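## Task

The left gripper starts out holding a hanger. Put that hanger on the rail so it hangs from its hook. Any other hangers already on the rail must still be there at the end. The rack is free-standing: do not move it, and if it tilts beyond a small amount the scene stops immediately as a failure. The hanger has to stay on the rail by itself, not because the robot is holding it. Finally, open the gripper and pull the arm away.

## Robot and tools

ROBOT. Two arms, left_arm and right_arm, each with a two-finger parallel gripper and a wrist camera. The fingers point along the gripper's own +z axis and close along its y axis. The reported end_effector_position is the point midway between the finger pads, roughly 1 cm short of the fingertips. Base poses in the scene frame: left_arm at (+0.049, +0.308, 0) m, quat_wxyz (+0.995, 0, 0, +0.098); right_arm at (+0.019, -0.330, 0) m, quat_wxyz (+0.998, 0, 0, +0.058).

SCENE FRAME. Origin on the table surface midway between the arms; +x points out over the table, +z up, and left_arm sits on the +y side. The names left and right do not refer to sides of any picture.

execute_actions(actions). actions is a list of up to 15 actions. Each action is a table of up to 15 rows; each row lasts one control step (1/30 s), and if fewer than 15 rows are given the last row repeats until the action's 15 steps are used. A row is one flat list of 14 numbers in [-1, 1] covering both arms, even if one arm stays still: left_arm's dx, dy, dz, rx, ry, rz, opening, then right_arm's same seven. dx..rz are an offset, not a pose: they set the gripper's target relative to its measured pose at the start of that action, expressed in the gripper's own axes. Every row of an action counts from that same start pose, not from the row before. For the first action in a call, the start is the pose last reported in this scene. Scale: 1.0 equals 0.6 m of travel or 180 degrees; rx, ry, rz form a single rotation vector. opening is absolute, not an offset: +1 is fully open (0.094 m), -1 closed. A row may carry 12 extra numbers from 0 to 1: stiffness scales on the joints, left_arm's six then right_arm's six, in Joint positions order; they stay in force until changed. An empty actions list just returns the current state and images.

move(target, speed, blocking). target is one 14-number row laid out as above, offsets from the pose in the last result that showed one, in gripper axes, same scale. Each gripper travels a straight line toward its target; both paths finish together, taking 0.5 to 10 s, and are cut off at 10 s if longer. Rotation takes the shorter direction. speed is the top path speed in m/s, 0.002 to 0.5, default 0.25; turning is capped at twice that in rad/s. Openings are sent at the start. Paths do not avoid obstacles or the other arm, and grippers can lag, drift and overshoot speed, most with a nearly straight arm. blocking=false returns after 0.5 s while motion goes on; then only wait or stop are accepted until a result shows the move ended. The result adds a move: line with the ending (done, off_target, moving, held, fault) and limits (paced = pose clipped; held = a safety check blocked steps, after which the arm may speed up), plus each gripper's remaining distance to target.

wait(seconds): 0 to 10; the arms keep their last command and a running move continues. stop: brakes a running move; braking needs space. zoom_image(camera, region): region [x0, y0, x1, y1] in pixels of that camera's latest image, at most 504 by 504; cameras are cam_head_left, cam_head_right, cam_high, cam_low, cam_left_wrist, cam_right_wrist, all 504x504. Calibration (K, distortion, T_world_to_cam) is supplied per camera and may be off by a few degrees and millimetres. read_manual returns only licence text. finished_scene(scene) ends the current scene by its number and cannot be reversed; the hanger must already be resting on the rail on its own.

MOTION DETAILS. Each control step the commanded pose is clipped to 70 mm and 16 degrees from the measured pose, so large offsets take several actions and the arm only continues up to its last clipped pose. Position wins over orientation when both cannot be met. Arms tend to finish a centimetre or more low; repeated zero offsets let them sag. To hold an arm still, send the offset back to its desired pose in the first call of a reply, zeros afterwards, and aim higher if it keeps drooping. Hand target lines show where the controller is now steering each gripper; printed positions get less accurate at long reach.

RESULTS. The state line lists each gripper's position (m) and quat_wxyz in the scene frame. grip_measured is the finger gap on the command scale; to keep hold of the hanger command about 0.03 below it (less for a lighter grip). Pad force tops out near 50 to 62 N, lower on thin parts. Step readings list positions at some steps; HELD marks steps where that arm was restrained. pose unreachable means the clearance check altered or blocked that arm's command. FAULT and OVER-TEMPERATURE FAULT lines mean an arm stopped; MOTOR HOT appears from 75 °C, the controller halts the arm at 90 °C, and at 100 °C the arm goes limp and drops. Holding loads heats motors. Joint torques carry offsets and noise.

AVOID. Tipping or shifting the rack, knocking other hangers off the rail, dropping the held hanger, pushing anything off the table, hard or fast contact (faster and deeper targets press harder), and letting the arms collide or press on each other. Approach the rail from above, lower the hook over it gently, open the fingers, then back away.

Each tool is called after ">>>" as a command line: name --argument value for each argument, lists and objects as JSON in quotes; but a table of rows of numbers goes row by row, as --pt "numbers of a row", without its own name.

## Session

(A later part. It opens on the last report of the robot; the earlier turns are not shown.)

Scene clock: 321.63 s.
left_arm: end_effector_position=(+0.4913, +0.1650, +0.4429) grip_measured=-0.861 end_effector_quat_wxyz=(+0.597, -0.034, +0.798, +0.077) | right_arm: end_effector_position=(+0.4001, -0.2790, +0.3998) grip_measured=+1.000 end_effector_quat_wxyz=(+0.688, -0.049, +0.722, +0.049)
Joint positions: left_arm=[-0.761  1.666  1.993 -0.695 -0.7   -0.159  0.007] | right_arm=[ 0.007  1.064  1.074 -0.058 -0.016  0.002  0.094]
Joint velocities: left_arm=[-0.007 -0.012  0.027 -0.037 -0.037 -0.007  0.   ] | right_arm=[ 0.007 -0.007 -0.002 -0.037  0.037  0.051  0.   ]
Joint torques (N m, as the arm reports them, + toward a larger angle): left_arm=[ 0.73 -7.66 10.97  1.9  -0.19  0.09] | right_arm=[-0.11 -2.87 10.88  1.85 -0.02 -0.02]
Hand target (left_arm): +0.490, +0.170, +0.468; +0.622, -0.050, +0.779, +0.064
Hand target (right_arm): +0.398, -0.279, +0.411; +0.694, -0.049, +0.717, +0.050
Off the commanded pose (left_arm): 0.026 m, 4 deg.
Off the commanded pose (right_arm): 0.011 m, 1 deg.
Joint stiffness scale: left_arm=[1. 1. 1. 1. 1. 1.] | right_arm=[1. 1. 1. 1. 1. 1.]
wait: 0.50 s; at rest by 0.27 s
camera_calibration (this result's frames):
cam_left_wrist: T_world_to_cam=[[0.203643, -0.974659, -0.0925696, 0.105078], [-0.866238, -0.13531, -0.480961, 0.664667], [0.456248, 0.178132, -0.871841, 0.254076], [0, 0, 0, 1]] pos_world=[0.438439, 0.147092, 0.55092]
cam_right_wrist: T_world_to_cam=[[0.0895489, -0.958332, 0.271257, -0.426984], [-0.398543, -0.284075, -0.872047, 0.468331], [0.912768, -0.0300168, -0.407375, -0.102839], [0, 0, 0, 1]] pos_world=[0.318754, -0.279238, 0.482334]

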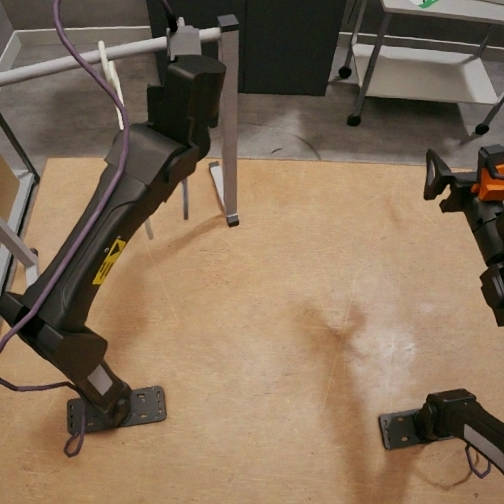

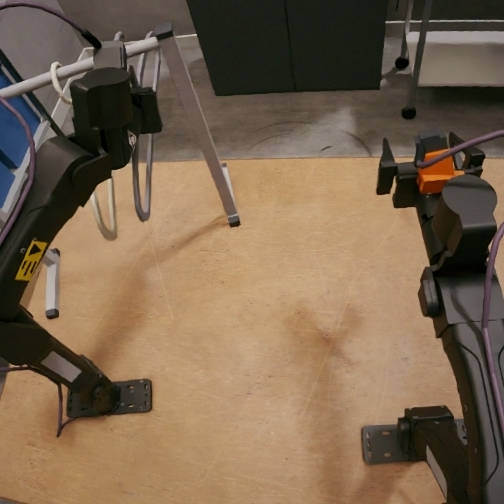

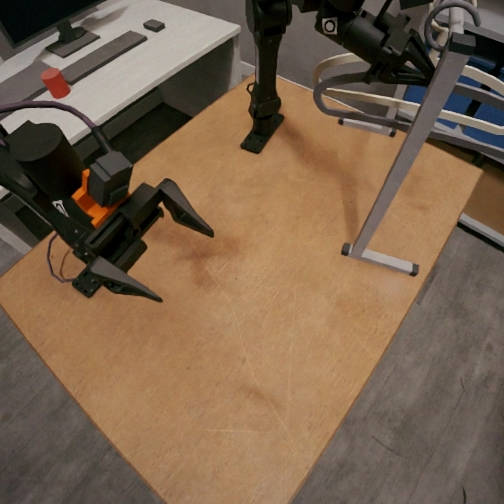

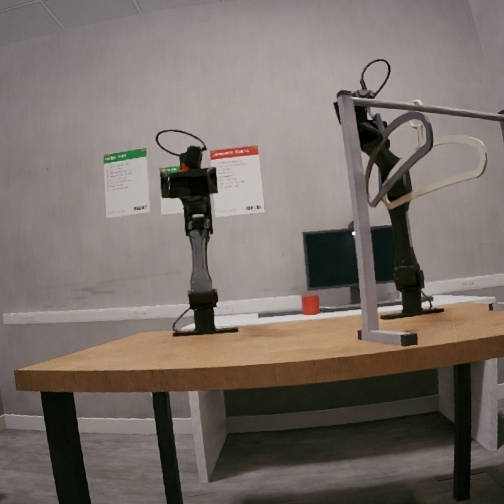

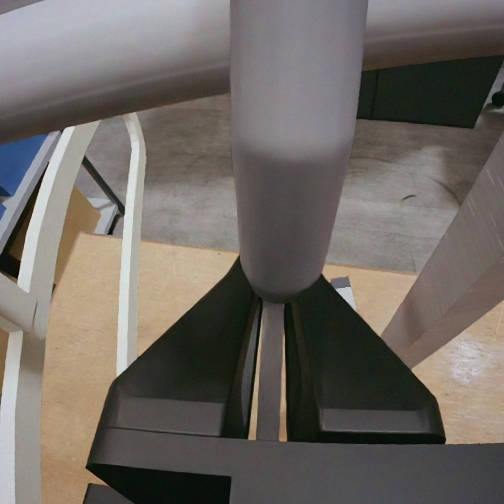

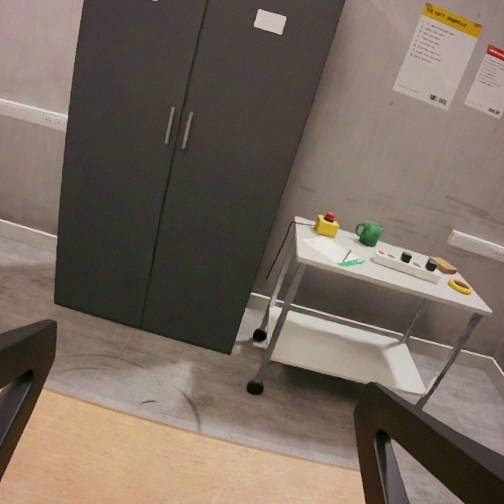

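>>> execute_actions --actions '[[[-0.037,0.009,-0.011,0,-0.016,-0.010,-0.88,-0.018,0,-0.004,0,-0.005,0,1],[-0.034,0.009,-0.010,0,-0.013,-0.012,-0.88,-0.018,0,-0.004,0,-0.005,0,1],[-0.031,0.009,-0.009,0,-0.010,-0.014,-0.88,-0.018,0,-0.004,0,-0.005,0,1],[-0.028,0.008,-0.008,0,-0.007,-0.016,-0.88,-0.018,0,-0.004,0,-0.005,0,1],[-0.025,0.008,-0.007,0,-0.004,-0.018,-0.88,-0.018,0,-0.004,0,-0.005,0,1],[-0.022,0.008,-0.006,0,-0.001,-0.020,-0.88,-0.018,0,-0.004,0,-0.005,0,1],[-0.019,0.008,-0.005,0,0.002,-0.022,-0.88,-0.018,0,-0.004,0,-0.005,0,1],[-0.016,0.007,-0.004,0,0.004,-0.024,-0.88,-0.018,0,-0.004,0,-0.005,0,1],[-0.013,0.007,-0.003,0,0.006,-0.026,-0.88,-0.018,0,-0.004,0,-0.005,0,1],[-0.010,0.007,-0.003,0,0.008,-0.028,-0.88,-0.018,0,-0.004,0,-0.005,0,1],[-0.007,0.007,-0.002,0,0.010,-0.030,-0.88,-0.018,0,-0.004,0,-0.005,0,1],[-0.004,0.006,-0.001,0,0.012,-0.030,-0.88,-0.018,0,-0.004,0,-0.005,0,1],[-0.001,0.006,0.0,0,0.014,-0.030,-0.88,-0.018,0,-0.004,0,-0.005,0,1],[0.002,0.006,0.0,0,0.015,-0.030,-0.88,-0.018,0,-0.004,0,-0.005,0,1],[0.004,0.006,0.001,0,0.016,-0.030,-0.88,-0.018,0,-0.004,0,-0.005,0,1]]]'

>>> wait --seconds 0.5

>>> zoom_image --camera "cam_high" --region '[380, 0, 504, 80]'

>>> zoom_image --camera "cam_low" --region '[330, 70, 440, 170]'

Scene clock: 345.47 s.
left_arm: end_effector_position=(+0.4911, +0.1622, +0.4309) grip_measured=-0.861 end_effector_quat_wxyz=(+0.575, -0.052, +0.814, +0.061) | right_arm: end_effector_position=(+0.4001, -0.2790, +0.3998) grip_measured=+1.000 end_effector_quat_wxyz=(+0.688, -0.049, +0.722, +0.049)
Joint positions: left_arm=[-0.761  1.695  2.041 -0.786 -0.682 -0.247  0.007] | right_arm=[ 0.007  1.064  1.074 -0.058 -0.016  0.002  0.094]
Joint velocities: left_arm=[ 0.007  0.042  0.002 -0.183  0.066 -0.139  0.001] | right_arm=[-0.007  0.002 -0.012  0.007 -0.081 -0.037  0.   ]
Joint torques (N m, as the arm reports them, + toward a larger angle): left_arm=[ 1.1  -7.75 10.07  1.7  -0.25 -0.09] | right_arm=[-0.11 -2.81 10.84  1.83 -0.01 -0.02]
Hand target (left_arm): +0.490, +0.169, +0.441; +0.581, -0.073, +0.809, +0.048
Hand target (right_arm): +0.398, -0.279, +0.411; +0.694, -0.049, +0.717, +0.050
Off the commanded pose (left_arm): 0.012 m, 3 deg.
Off the commanded pose (right_arm): 0.011 m, 1 deg.
Joint stiffness scale: left_arm=[1. 1. 1. 1. 1. 1.] | right_arm=[1. 1. 1. 1. 1. 1.]
Step readings (end_effector_position):
0: left_arm (+0.4913, +0.1649, +0.4429) | right_arm (+0.4001, -0.2790, +0.3998)
1: left_arm (+0.4913, +0.1649, +0.4429) | right_arm (+0.4001, -0.2790, +0.3998)
2: left_arm (+0.4912, +0.1650, +0.4432) | right_arm (+0.4001, -0.2790, +0.3998)
4: left_arm (+0.4914, +0.1648, +0.4441) | right_arm (+0.4001, -0.2790, +0.3998)
8: left_arm (+0.4916, +0.1639, +0.4443) | right_arm (+0.4001, -0.2790, +0.3998)
15: end_effector_position above
camera_calibration (this result's frames):
cam_left_wrist: T_world_to_cam=[[0.209933, -0.976199, -0.05444, 0.0820583], [-0.888082, -0.167102, -0.428237, 0.651512], [0.408948, 0.138248, -0.902025, 0.286979], [0, 0, 0, 1]] pos_world=[0.44401, 0.1493, 0.542331]
cam_right_wrist: T_world_to_cam=[[0.0895489, -0.958332, 0.271257, -0.426984], [-0.398543, -0.284075, -0.872047, 0.468331], [0.912768, -0.0300168, -0.407375, -0.102839], [0, 0, 0, 1]] pos_world=[0.318754, -0.279238, 0.482334]

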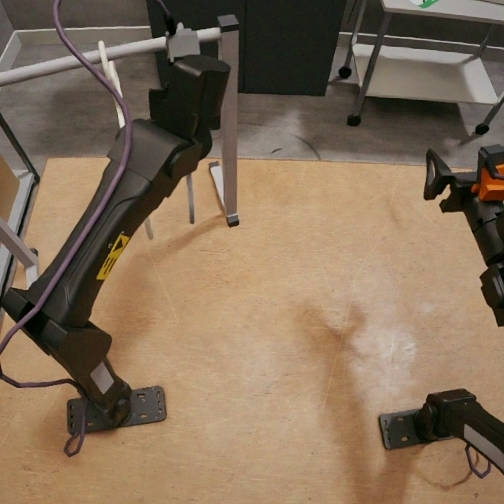

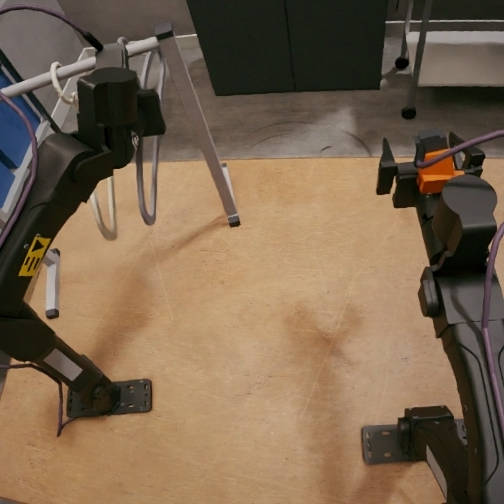

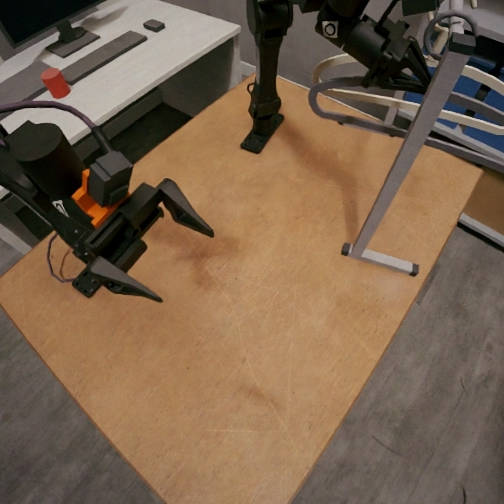

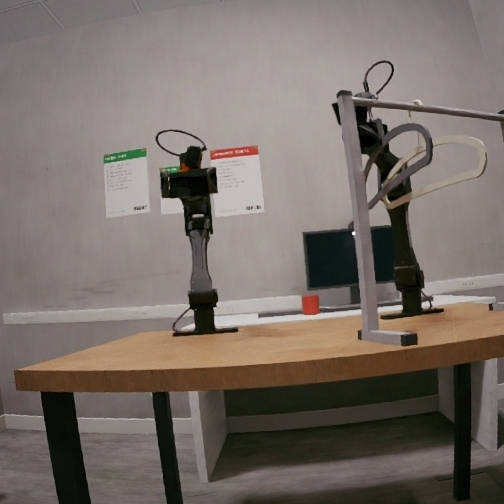

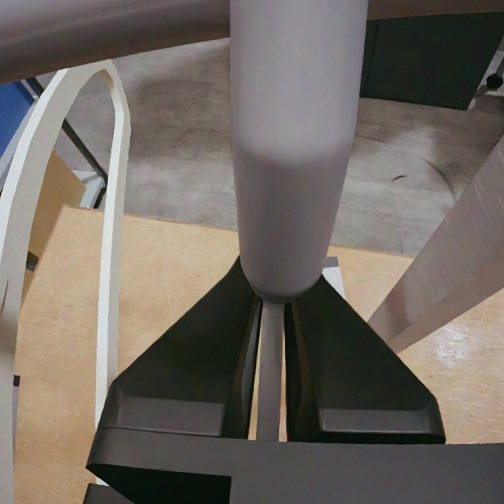

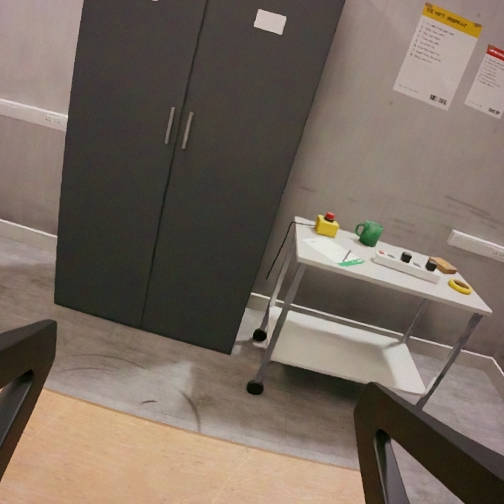

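Scene clock: 345.97 s.
left_arm: end_effector_position=(+0.4904, +0.1614, +0.4243) grip_measured=-0.861 end_effector_quat_wxyz=(+0.566, -0.055, +0.821, +0.057) | right_arm: end_effector_position=(+0.4001, -0.2790, +0.3998) grip_measured=+1.000 end_effector_quat_wxyz=(+0.688, -0.049, +0.722, +0.049)
Joint positions: left_arm=[-0.761  1.7    2.041 -0.809 -0.674 -0.273  0.007] | right_arm=[ 0.007  1.064  1.074 -0.058 -0.016  0.002  0.094]
Joint velocities: left_arm=[-0.022 -0.022  0.002 -0.007 -0.037 -0.022  0.   ] | right_arm=[-0.027 -0.007  0.017  0.022  0.095  0.022  0.   ]
Joint torques (N m, as the arm reports them, + toward a larger angle): left_arm=[ 1.09 -7.8  10.06  1.63 -0.24 -0.12] | right_arm=[-0.02 -2.78 10.84  1.84 -0.03 -0.02]
Hand target (left_arm): +0.491, +0.169, +0.441; +0.581, -0.073, +0.809, +0.048
Hand target (right_arm): +0.398, -0.279, +0.411; +0.694, -0.049, +0.717, +0.050
Off the commanded pose (left_arm): 0.018 m, 3 deg.
Off the commanded pose (right_arm): 0.011 m, 1 deg.
Joint stiffness scale: left_arm=[1. 1. 1. 1. 1. 1.] | right_arm=[1. 1. 1. 1. 1. 1.]
wait: 0.50 s; at rest by 0.30 s
camera_calibration (this result's frames):
cam_left_wrist: T_world_to_cam=[[0.210816, -0.976385, -0.0472048, 0.0775486], [-0.896623, -0.173907, -0.407215, 0.644313], [0.38939, 0.128172, -0.912111, 0.296882], [0, 0, 0, 1]] pos_world=[0.445754, 0.149716, 0.536824]
cam_right_wrist: T_world_to_cam=[[0.0895489, -0.958332, 0.271257, -0.426984], [-0.398543, -0.284075, -0.872047, 0.468331], [0.912768, -0.0300168, -0.407375, -0.102839], [0, 0, 0, 1]] pos_world=[0.318754, -0.279238, 0.482334]

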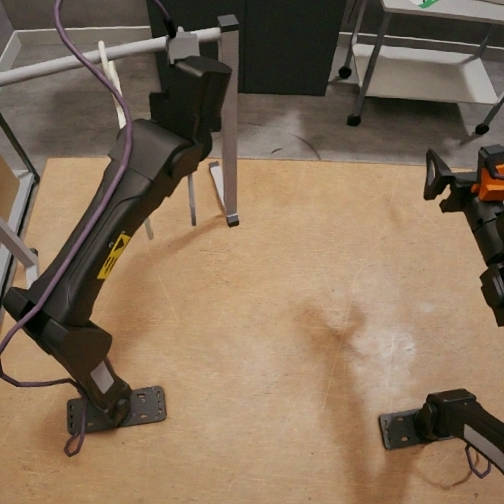

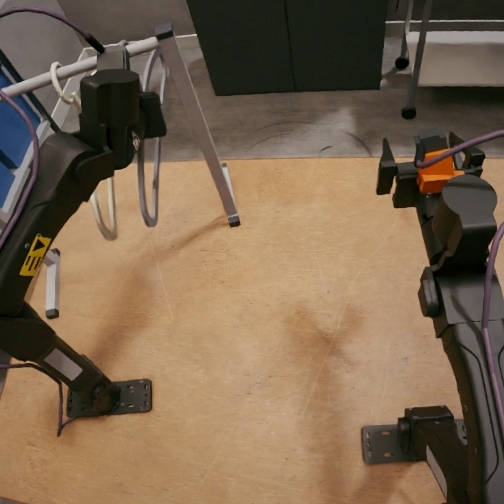

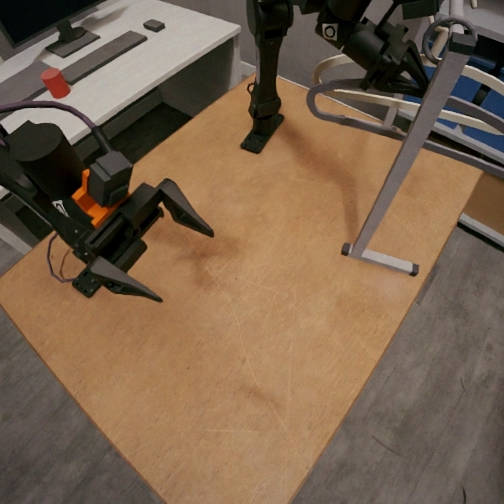

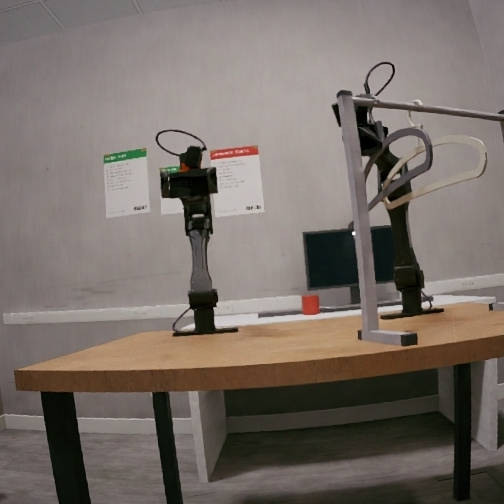

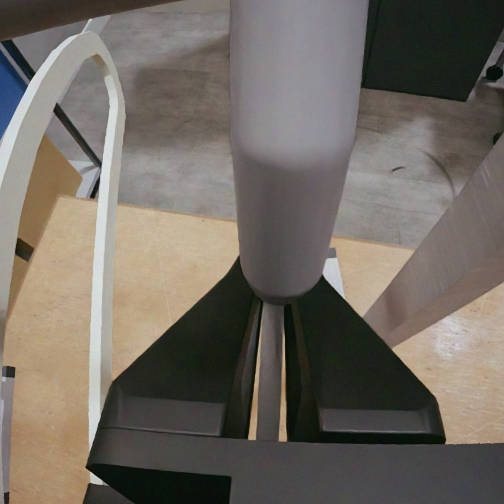

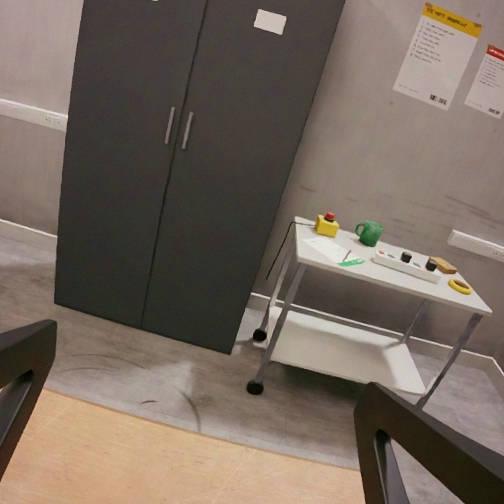

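Region (380, 0, 504, 80) of cam_high's 504x504 image, scaled by 4.065, with more detail than that image has; it fills the top 325 rows of this view, and the rest is white.

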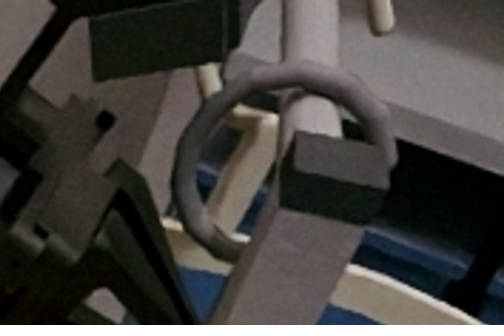

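Region (330, 70, 440, 170) of cam_low's 504x504 image, scaled by 4.582, with more detail than that image has; it fills the top 458 rows of this view, and the rest is white.

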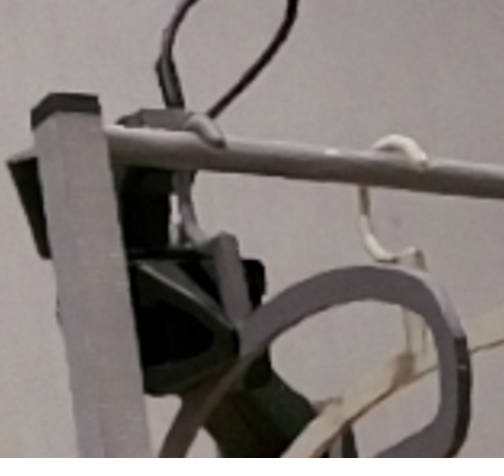

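>>> execute_actions --actions '[[[-0.025,0.01,-0.008,0,-0.01,-0.008,-0.8,-0.018,0,-0.004,0,-0.005,0,1],[-0.025,0.01,-0.008,0,-0.01,-0.008,-0.7,-0.018,0,-0.004,0,-0.005,0,1],[-0.025,0.01,-0.008,0,-0.01,-0.008,-0.6,-0.018,0,-0.004,0,-0.005,0,1],[-0.025,0.01,-0.008,0,-0.01,-0.008,-0.5,-0.018,0,-0.004,0,-0.005,0,1],[-0.025,0.01,-0.008,0,-0.01,-0.008,-0.4,-0.018,0,-0.004,0,-0.005,0,1],[-0.025,0.01,-0.008,0,-0.01,-0.008,-0.3,-0.018,0,-0.004,0,-0.005,0,1],[-0.025,0.01,-0.008,0,-0.01,-0.008,-0.2,-0.018,0,-0.004,0,-0.005,0,1]]]'

>>> zoom_image --camera "cam_high" --region '[300, 0, 504, 140]'

Scene clock: 357.80 s.
left_arm: end_effector_position=(+0.4904, +0.1613, +0.4242) grip_measured=-0.203 end_effector_quat_wxyz=(+0.566, -0.055, +0.821, +0.056) | right_arm: end_effector_position=(+0.4001, -0.2790, +0.3998) grip_measured=+1.000 end_effector_quat_wxyz=(+0.688, -0.049, +0.722, +0.049)
Joint positions: left_arm=[-0.761  1.7    2.041 -0.81  -0.674 -0.274  0.037] | right_arm=[ 0.007  1.064  1.074 -0.058 -0.016  0.002  0.094]
Joint velocities: left_arm=[-0.012  0.022  0.012 -0.022  0.051  0.051  0.001] | right_arm=[-0.012 -0.007  0.022  0.007 -0.022 -0.007  0.   ]
Joint torques (N m, as the arm reports them, + toward a larger angle): left_arm=[ 0.87 -7.86 10.14  1.6  -0.2   0.06] | right_arm=[-0.03 -2.85 10.77  1.85 -0.01 -0.04]
Hand target (left_arm): +0.490, +0.167, +0.440; +0.580, -0.064, +0.811, +0.051
Hand target (right_arm): +0.398, -0.279, +0.411; +0.694, -0.049, +0.717, +0.050
Off the commanded pose (left_arm): 0.017 m, 2 deg.
Off the commanded pose (right_arm): 0.011 m, 1 deg.
Joint stiffness scale: left_arm=[1. 1. 1. 1. 1. 1.] | right_arm=[1. 1. 1. 1. 1. 1.]
Step readings (end_effector_position):
0: left_arm (+0.4904, +0.1613, +0.4243) | right_arm (+0.4001, -0.2790, +0.3998)
1: left_arm (+0.4904, +0.1613, +0.4242) | right_arm (+0.4001, -0.2790, +0.3998)
2: left_arm (+0.4904, +0.1613, +0.4242) | right_arm (+0.4001, -0.2790, +0.3998)
4: left_arm (+0.4904, +0.1613, +0.4242) | right_arm (+0.4001, -0.2790, +0.3998)
8: left_arm (+0.4904, +0.1613, +0.4242) | right_arm (+0.4001, -0.2790, +0.3998)
15: end_effector_position above
camera_calibration (this result's frames):
cam_left_wrist: T_world_to_cam=[[0.210396, -0.976509, -0.0465137, 0.0773728], [-0.896852, -0.17386, -0.40673, 0.644127], [0.389088, 0.12729, -0.912364, 0.297202], [0, 0, 0, 1]] pos_world=[0.44577, 0.149712, 0.536741]
cam_right_wrist: T_world_to_cam=[[0.0895489, -0.958332, 0.271257, -0.426984], [-0.398543, -0.284075, -0.872047, 0.468331], [0.912768, -0.0300168, -0.407375, -0.102839], [0, 0, 0, 1]] pos_world=[0.318754, -0.279238, 0.482334]

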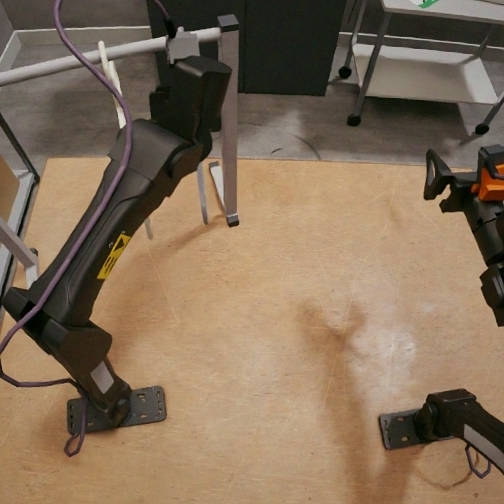

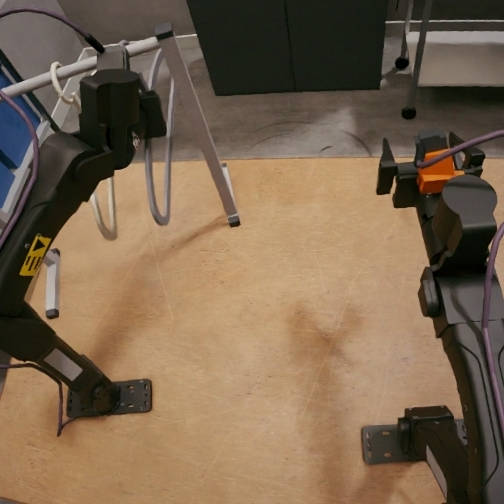

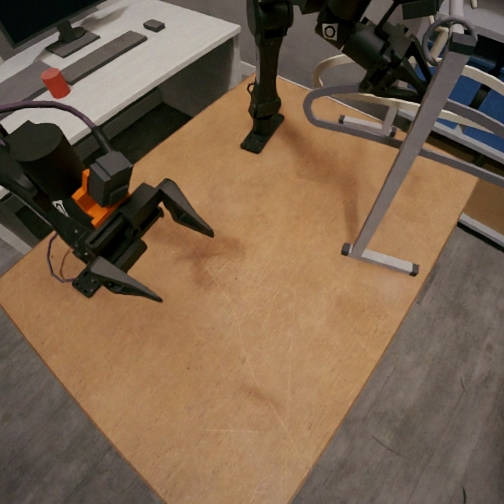

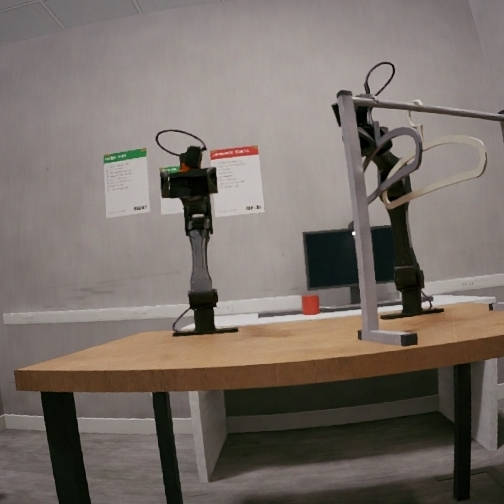

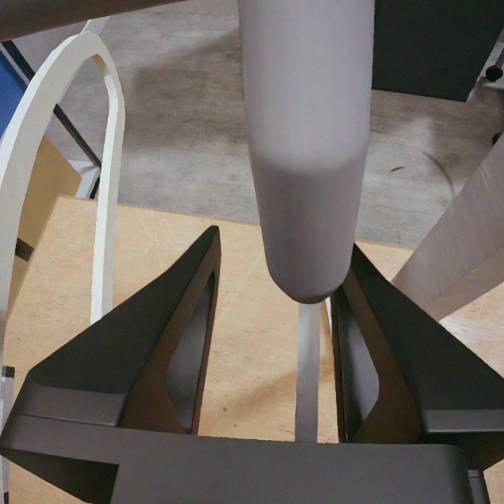

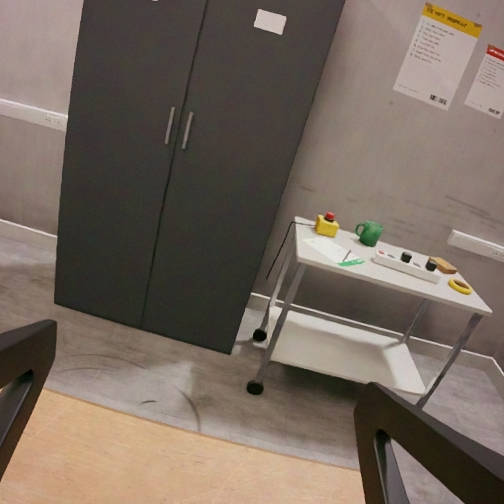

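Region (300, 0, 504, 140) of cam_high's 504x504 image, scaled by 2.471, with more detail than that image has; it fills the top 346 rows of this view, and the rest is white.

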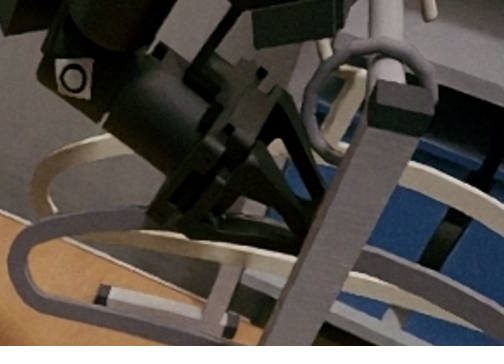

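>>> move --target '[-0.05,-0.015,-0.2,0,-0.01,0,-0.2,-0.018,0,-0.004,0,-0.005,0,1]' --speed 0.12

Scene clock: 368.97 s.
left_arm: end_effector_position=(+0.3955, +0.1332, +0.4872) grip_measured=-0.203 end_effector_quat_wxyz=(+0.571, -0.047, +0.817, +0.058) | right_arm: end_effector_position=(+0.4001, -0.2790, +0.3998) grip_measured=+1.000 end_effector_quat_wxyz=(+0.688, -0.049, +0.722, +0.049)
Joint positions: left_arm=[-1.037  1.769  2.509 -1.329 -0.912 -0.442  0.037] | right_arm=[ 0.007  1.064  1.074 -0.058 -0.016  0.002  0.094]
Joint velocities: left_arm=[ 0.002  0.012  0.012 -0.081 -0.022 -0.051  0.   ] | right_arm=[-0.002  0.002 -0.012  0.066  0.022  0.007  0.   ]
Joint torques (N m, as the arm reports them, + toward a larger angle): left_arm=[-0.57 -5.93  8.07  1.26 -0.51 -0.1 ] | right_arm=[-0.08 -2.85 10.83  1.86 -0.02 -0.03]
Hand target (left_arm): +0.392, +0.135, +0.494; +0.578, -0.055, +0.812, +0.055
Hand target (right_arm): +0.398, -0.279, +0.411; +0.694, -0.049, +0.717, +0.050
Off the commanded pose (left_arm): 0.008 m, 1 deg.
Off the commanded pose (right_arm): 0.011 m, 1 deg.
Joint stiffness scale: left_arm=[1. 1. 1. 1. 1. 1.] | right_arm=[1. 1. 1. 1. 1. 1.]
move: off_target (right_arm)
camera_calibration (this result's frames):
cam_left_wrist: T_world_to_cam=[[0.199165, -0.978279, -0.0574719, 0.0828807], [-0.894104, -0.157396, -0.41929, 0.582642], [0.401137, 0.134894, -0.906031, 0.38632], [0, 0, 0, 1]] pos_world=[0.349469, 0.120674, 0.599077]
cam_right_wrist: T_world_to_cam=[[0.0895489, -0.958332, 0.271257, -0.426984], [-0.398543, -0.284075, -0.872047, 0.468331], [0.912768, -0.0300168, -0.407375, -0.102839], [0, 0, 0, 1]] pos_world=[0.318754, -0.279238, 0.482334]

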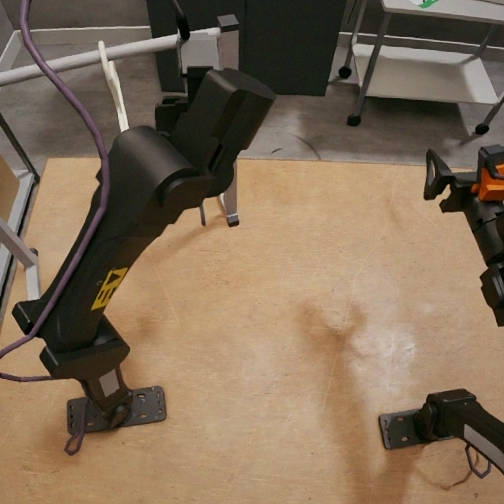

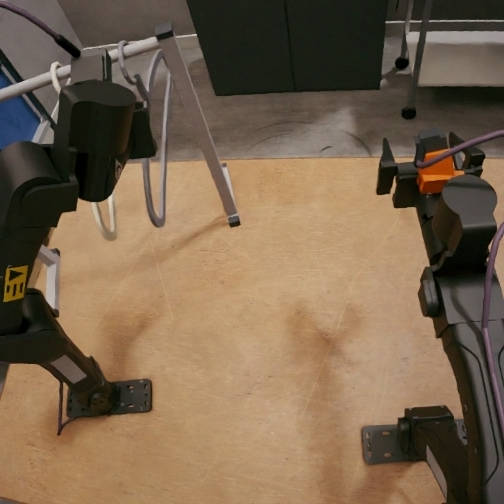

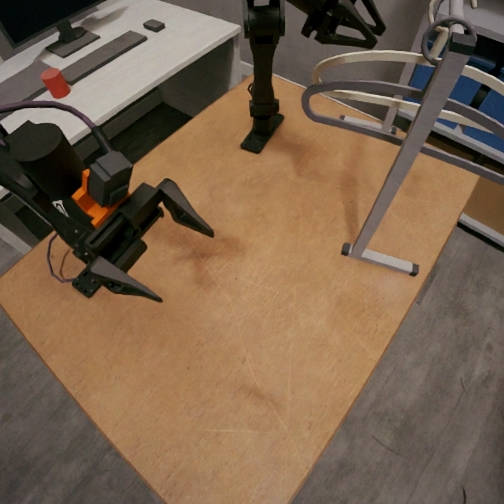

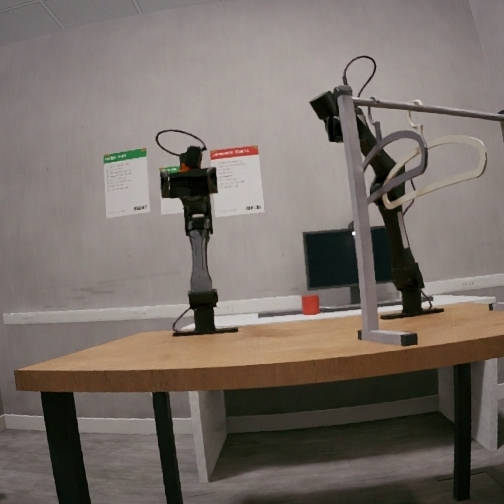

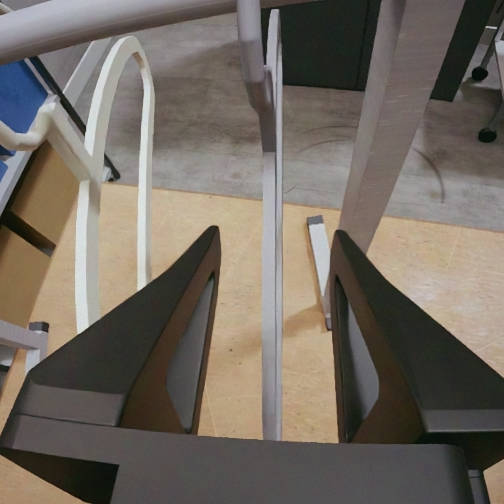

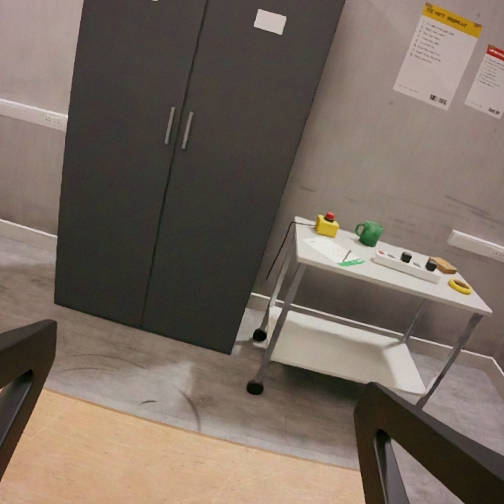

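>>> move --target '[0.064,0.0175,-0.225,0.186,-0.072,0.047,-0.2,-0.018,0,-0.004,0,-0.005,0,1]' --speed 0.25

Scene clock: 380.47 s.
left_arm: end_effector_position=(+0.2600, +0.1244, +0.4955) grip_measured=-0.203 end_effector_quat_wxyz=(+0.633, +0.182, +0.742, -0.126) | right_arm: end_effector_position=(+0.4001, -0.2790, +0.3998) grip_measured=+1.000 end_effector_quat_wxyz=(+0.688, -0.049, +0.722, +0.049)
Joint positions: left_arm=[-1.33   1.052  1.679 -0.843 -0.685 -0.093  0.037] | right_arm=[ 0.007  1.064  1.074 -0.058 -0.016  0.002  0.094]
Joint velocities: left_arm=[ 0.007  0.002 -0.012 -0.051  0.022 -0.037  0.001] | right_arm=[-0.007 -0.002 -0.007 -0.022 -0.051 -0.051  0.   ]
Joint torques (N m, as the arm reports them, + toward a larger angle): left_arm=[-0.73 -1.89  5.28  1.82 -0.05  0.08] | right_arm=[-0.05 -2.79 10.87  1.84  0.   -0.03]
Hand target (left_arm): +0.256, +0.125, +0.499; +0.639, +0.184, +0.735, -0.135
Hand target (right_arm): +0.398, -0.279, +0.411; +0.694, -0.049, +0.717, +0.050
Off the commanded pose (left_arm): 0.005 m, 2 deg.
Off the commanded pose (right_arm): 0.011 m, 1 deg.
Joint stiffness scale: left_arm=[1. 1. 1. 1. 1. 1.] | right_arm=[1. 1. 1. 1. 1. 1.]
move: off_target (right_arm)
camera_calibration (this result's frames):
cam_left_wrist: T_world_to_cam=[[-0.374698, -0.925823, -0.0495334, 0.240464], [-0.746991, 0.333105, -0.575366, 0.441609], [0.549187, -0.178588, -0.816395, 0.405425], [0, 0, 0, 1]] pos_world=[0.197325, 0.147929, 0.596984]
cam_right_wrist: T_world_to_cam=[[0.0895489, -0.958332, 0.271257, -0.426984], [-0.398543, -0.284075, -0.872047, 0.468331], [0.912768, -0.0300168, -0.407375, -0.102839], [0, 0, 0, 1]] pos_world=[0.318754, -0.279238, 0.482334]

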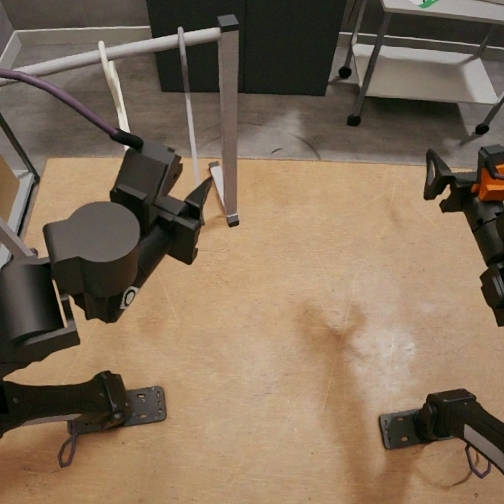

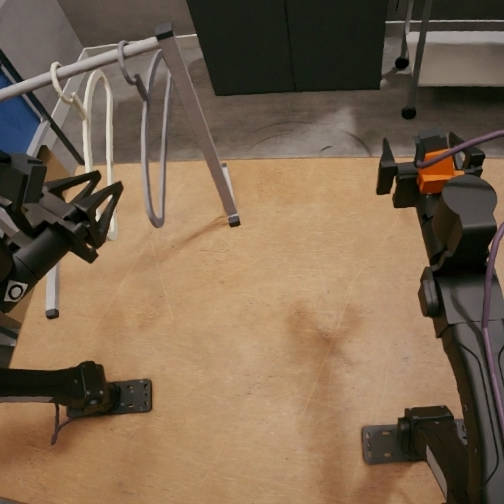

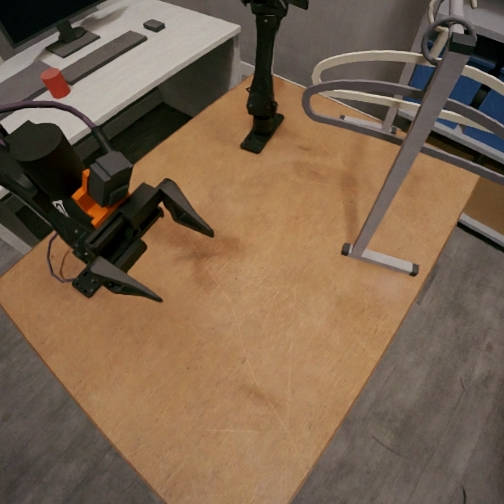

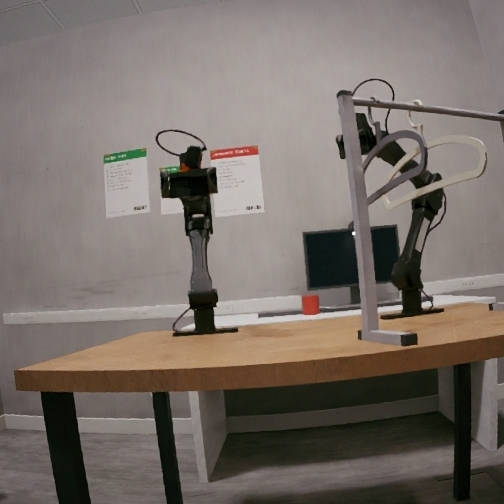

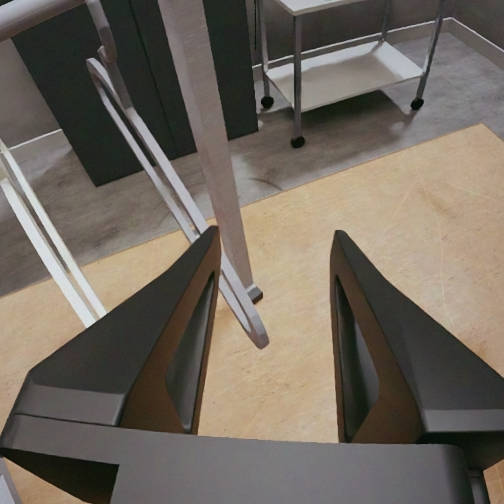

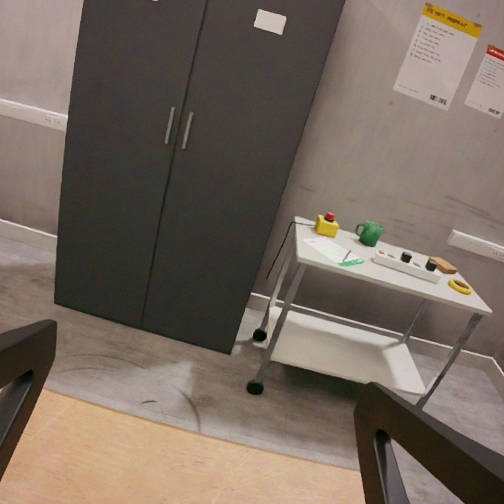

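Both hangers are on the rail and the arm is clear.

>>> finished_scene --scene 1

The scene is finished: the task was done.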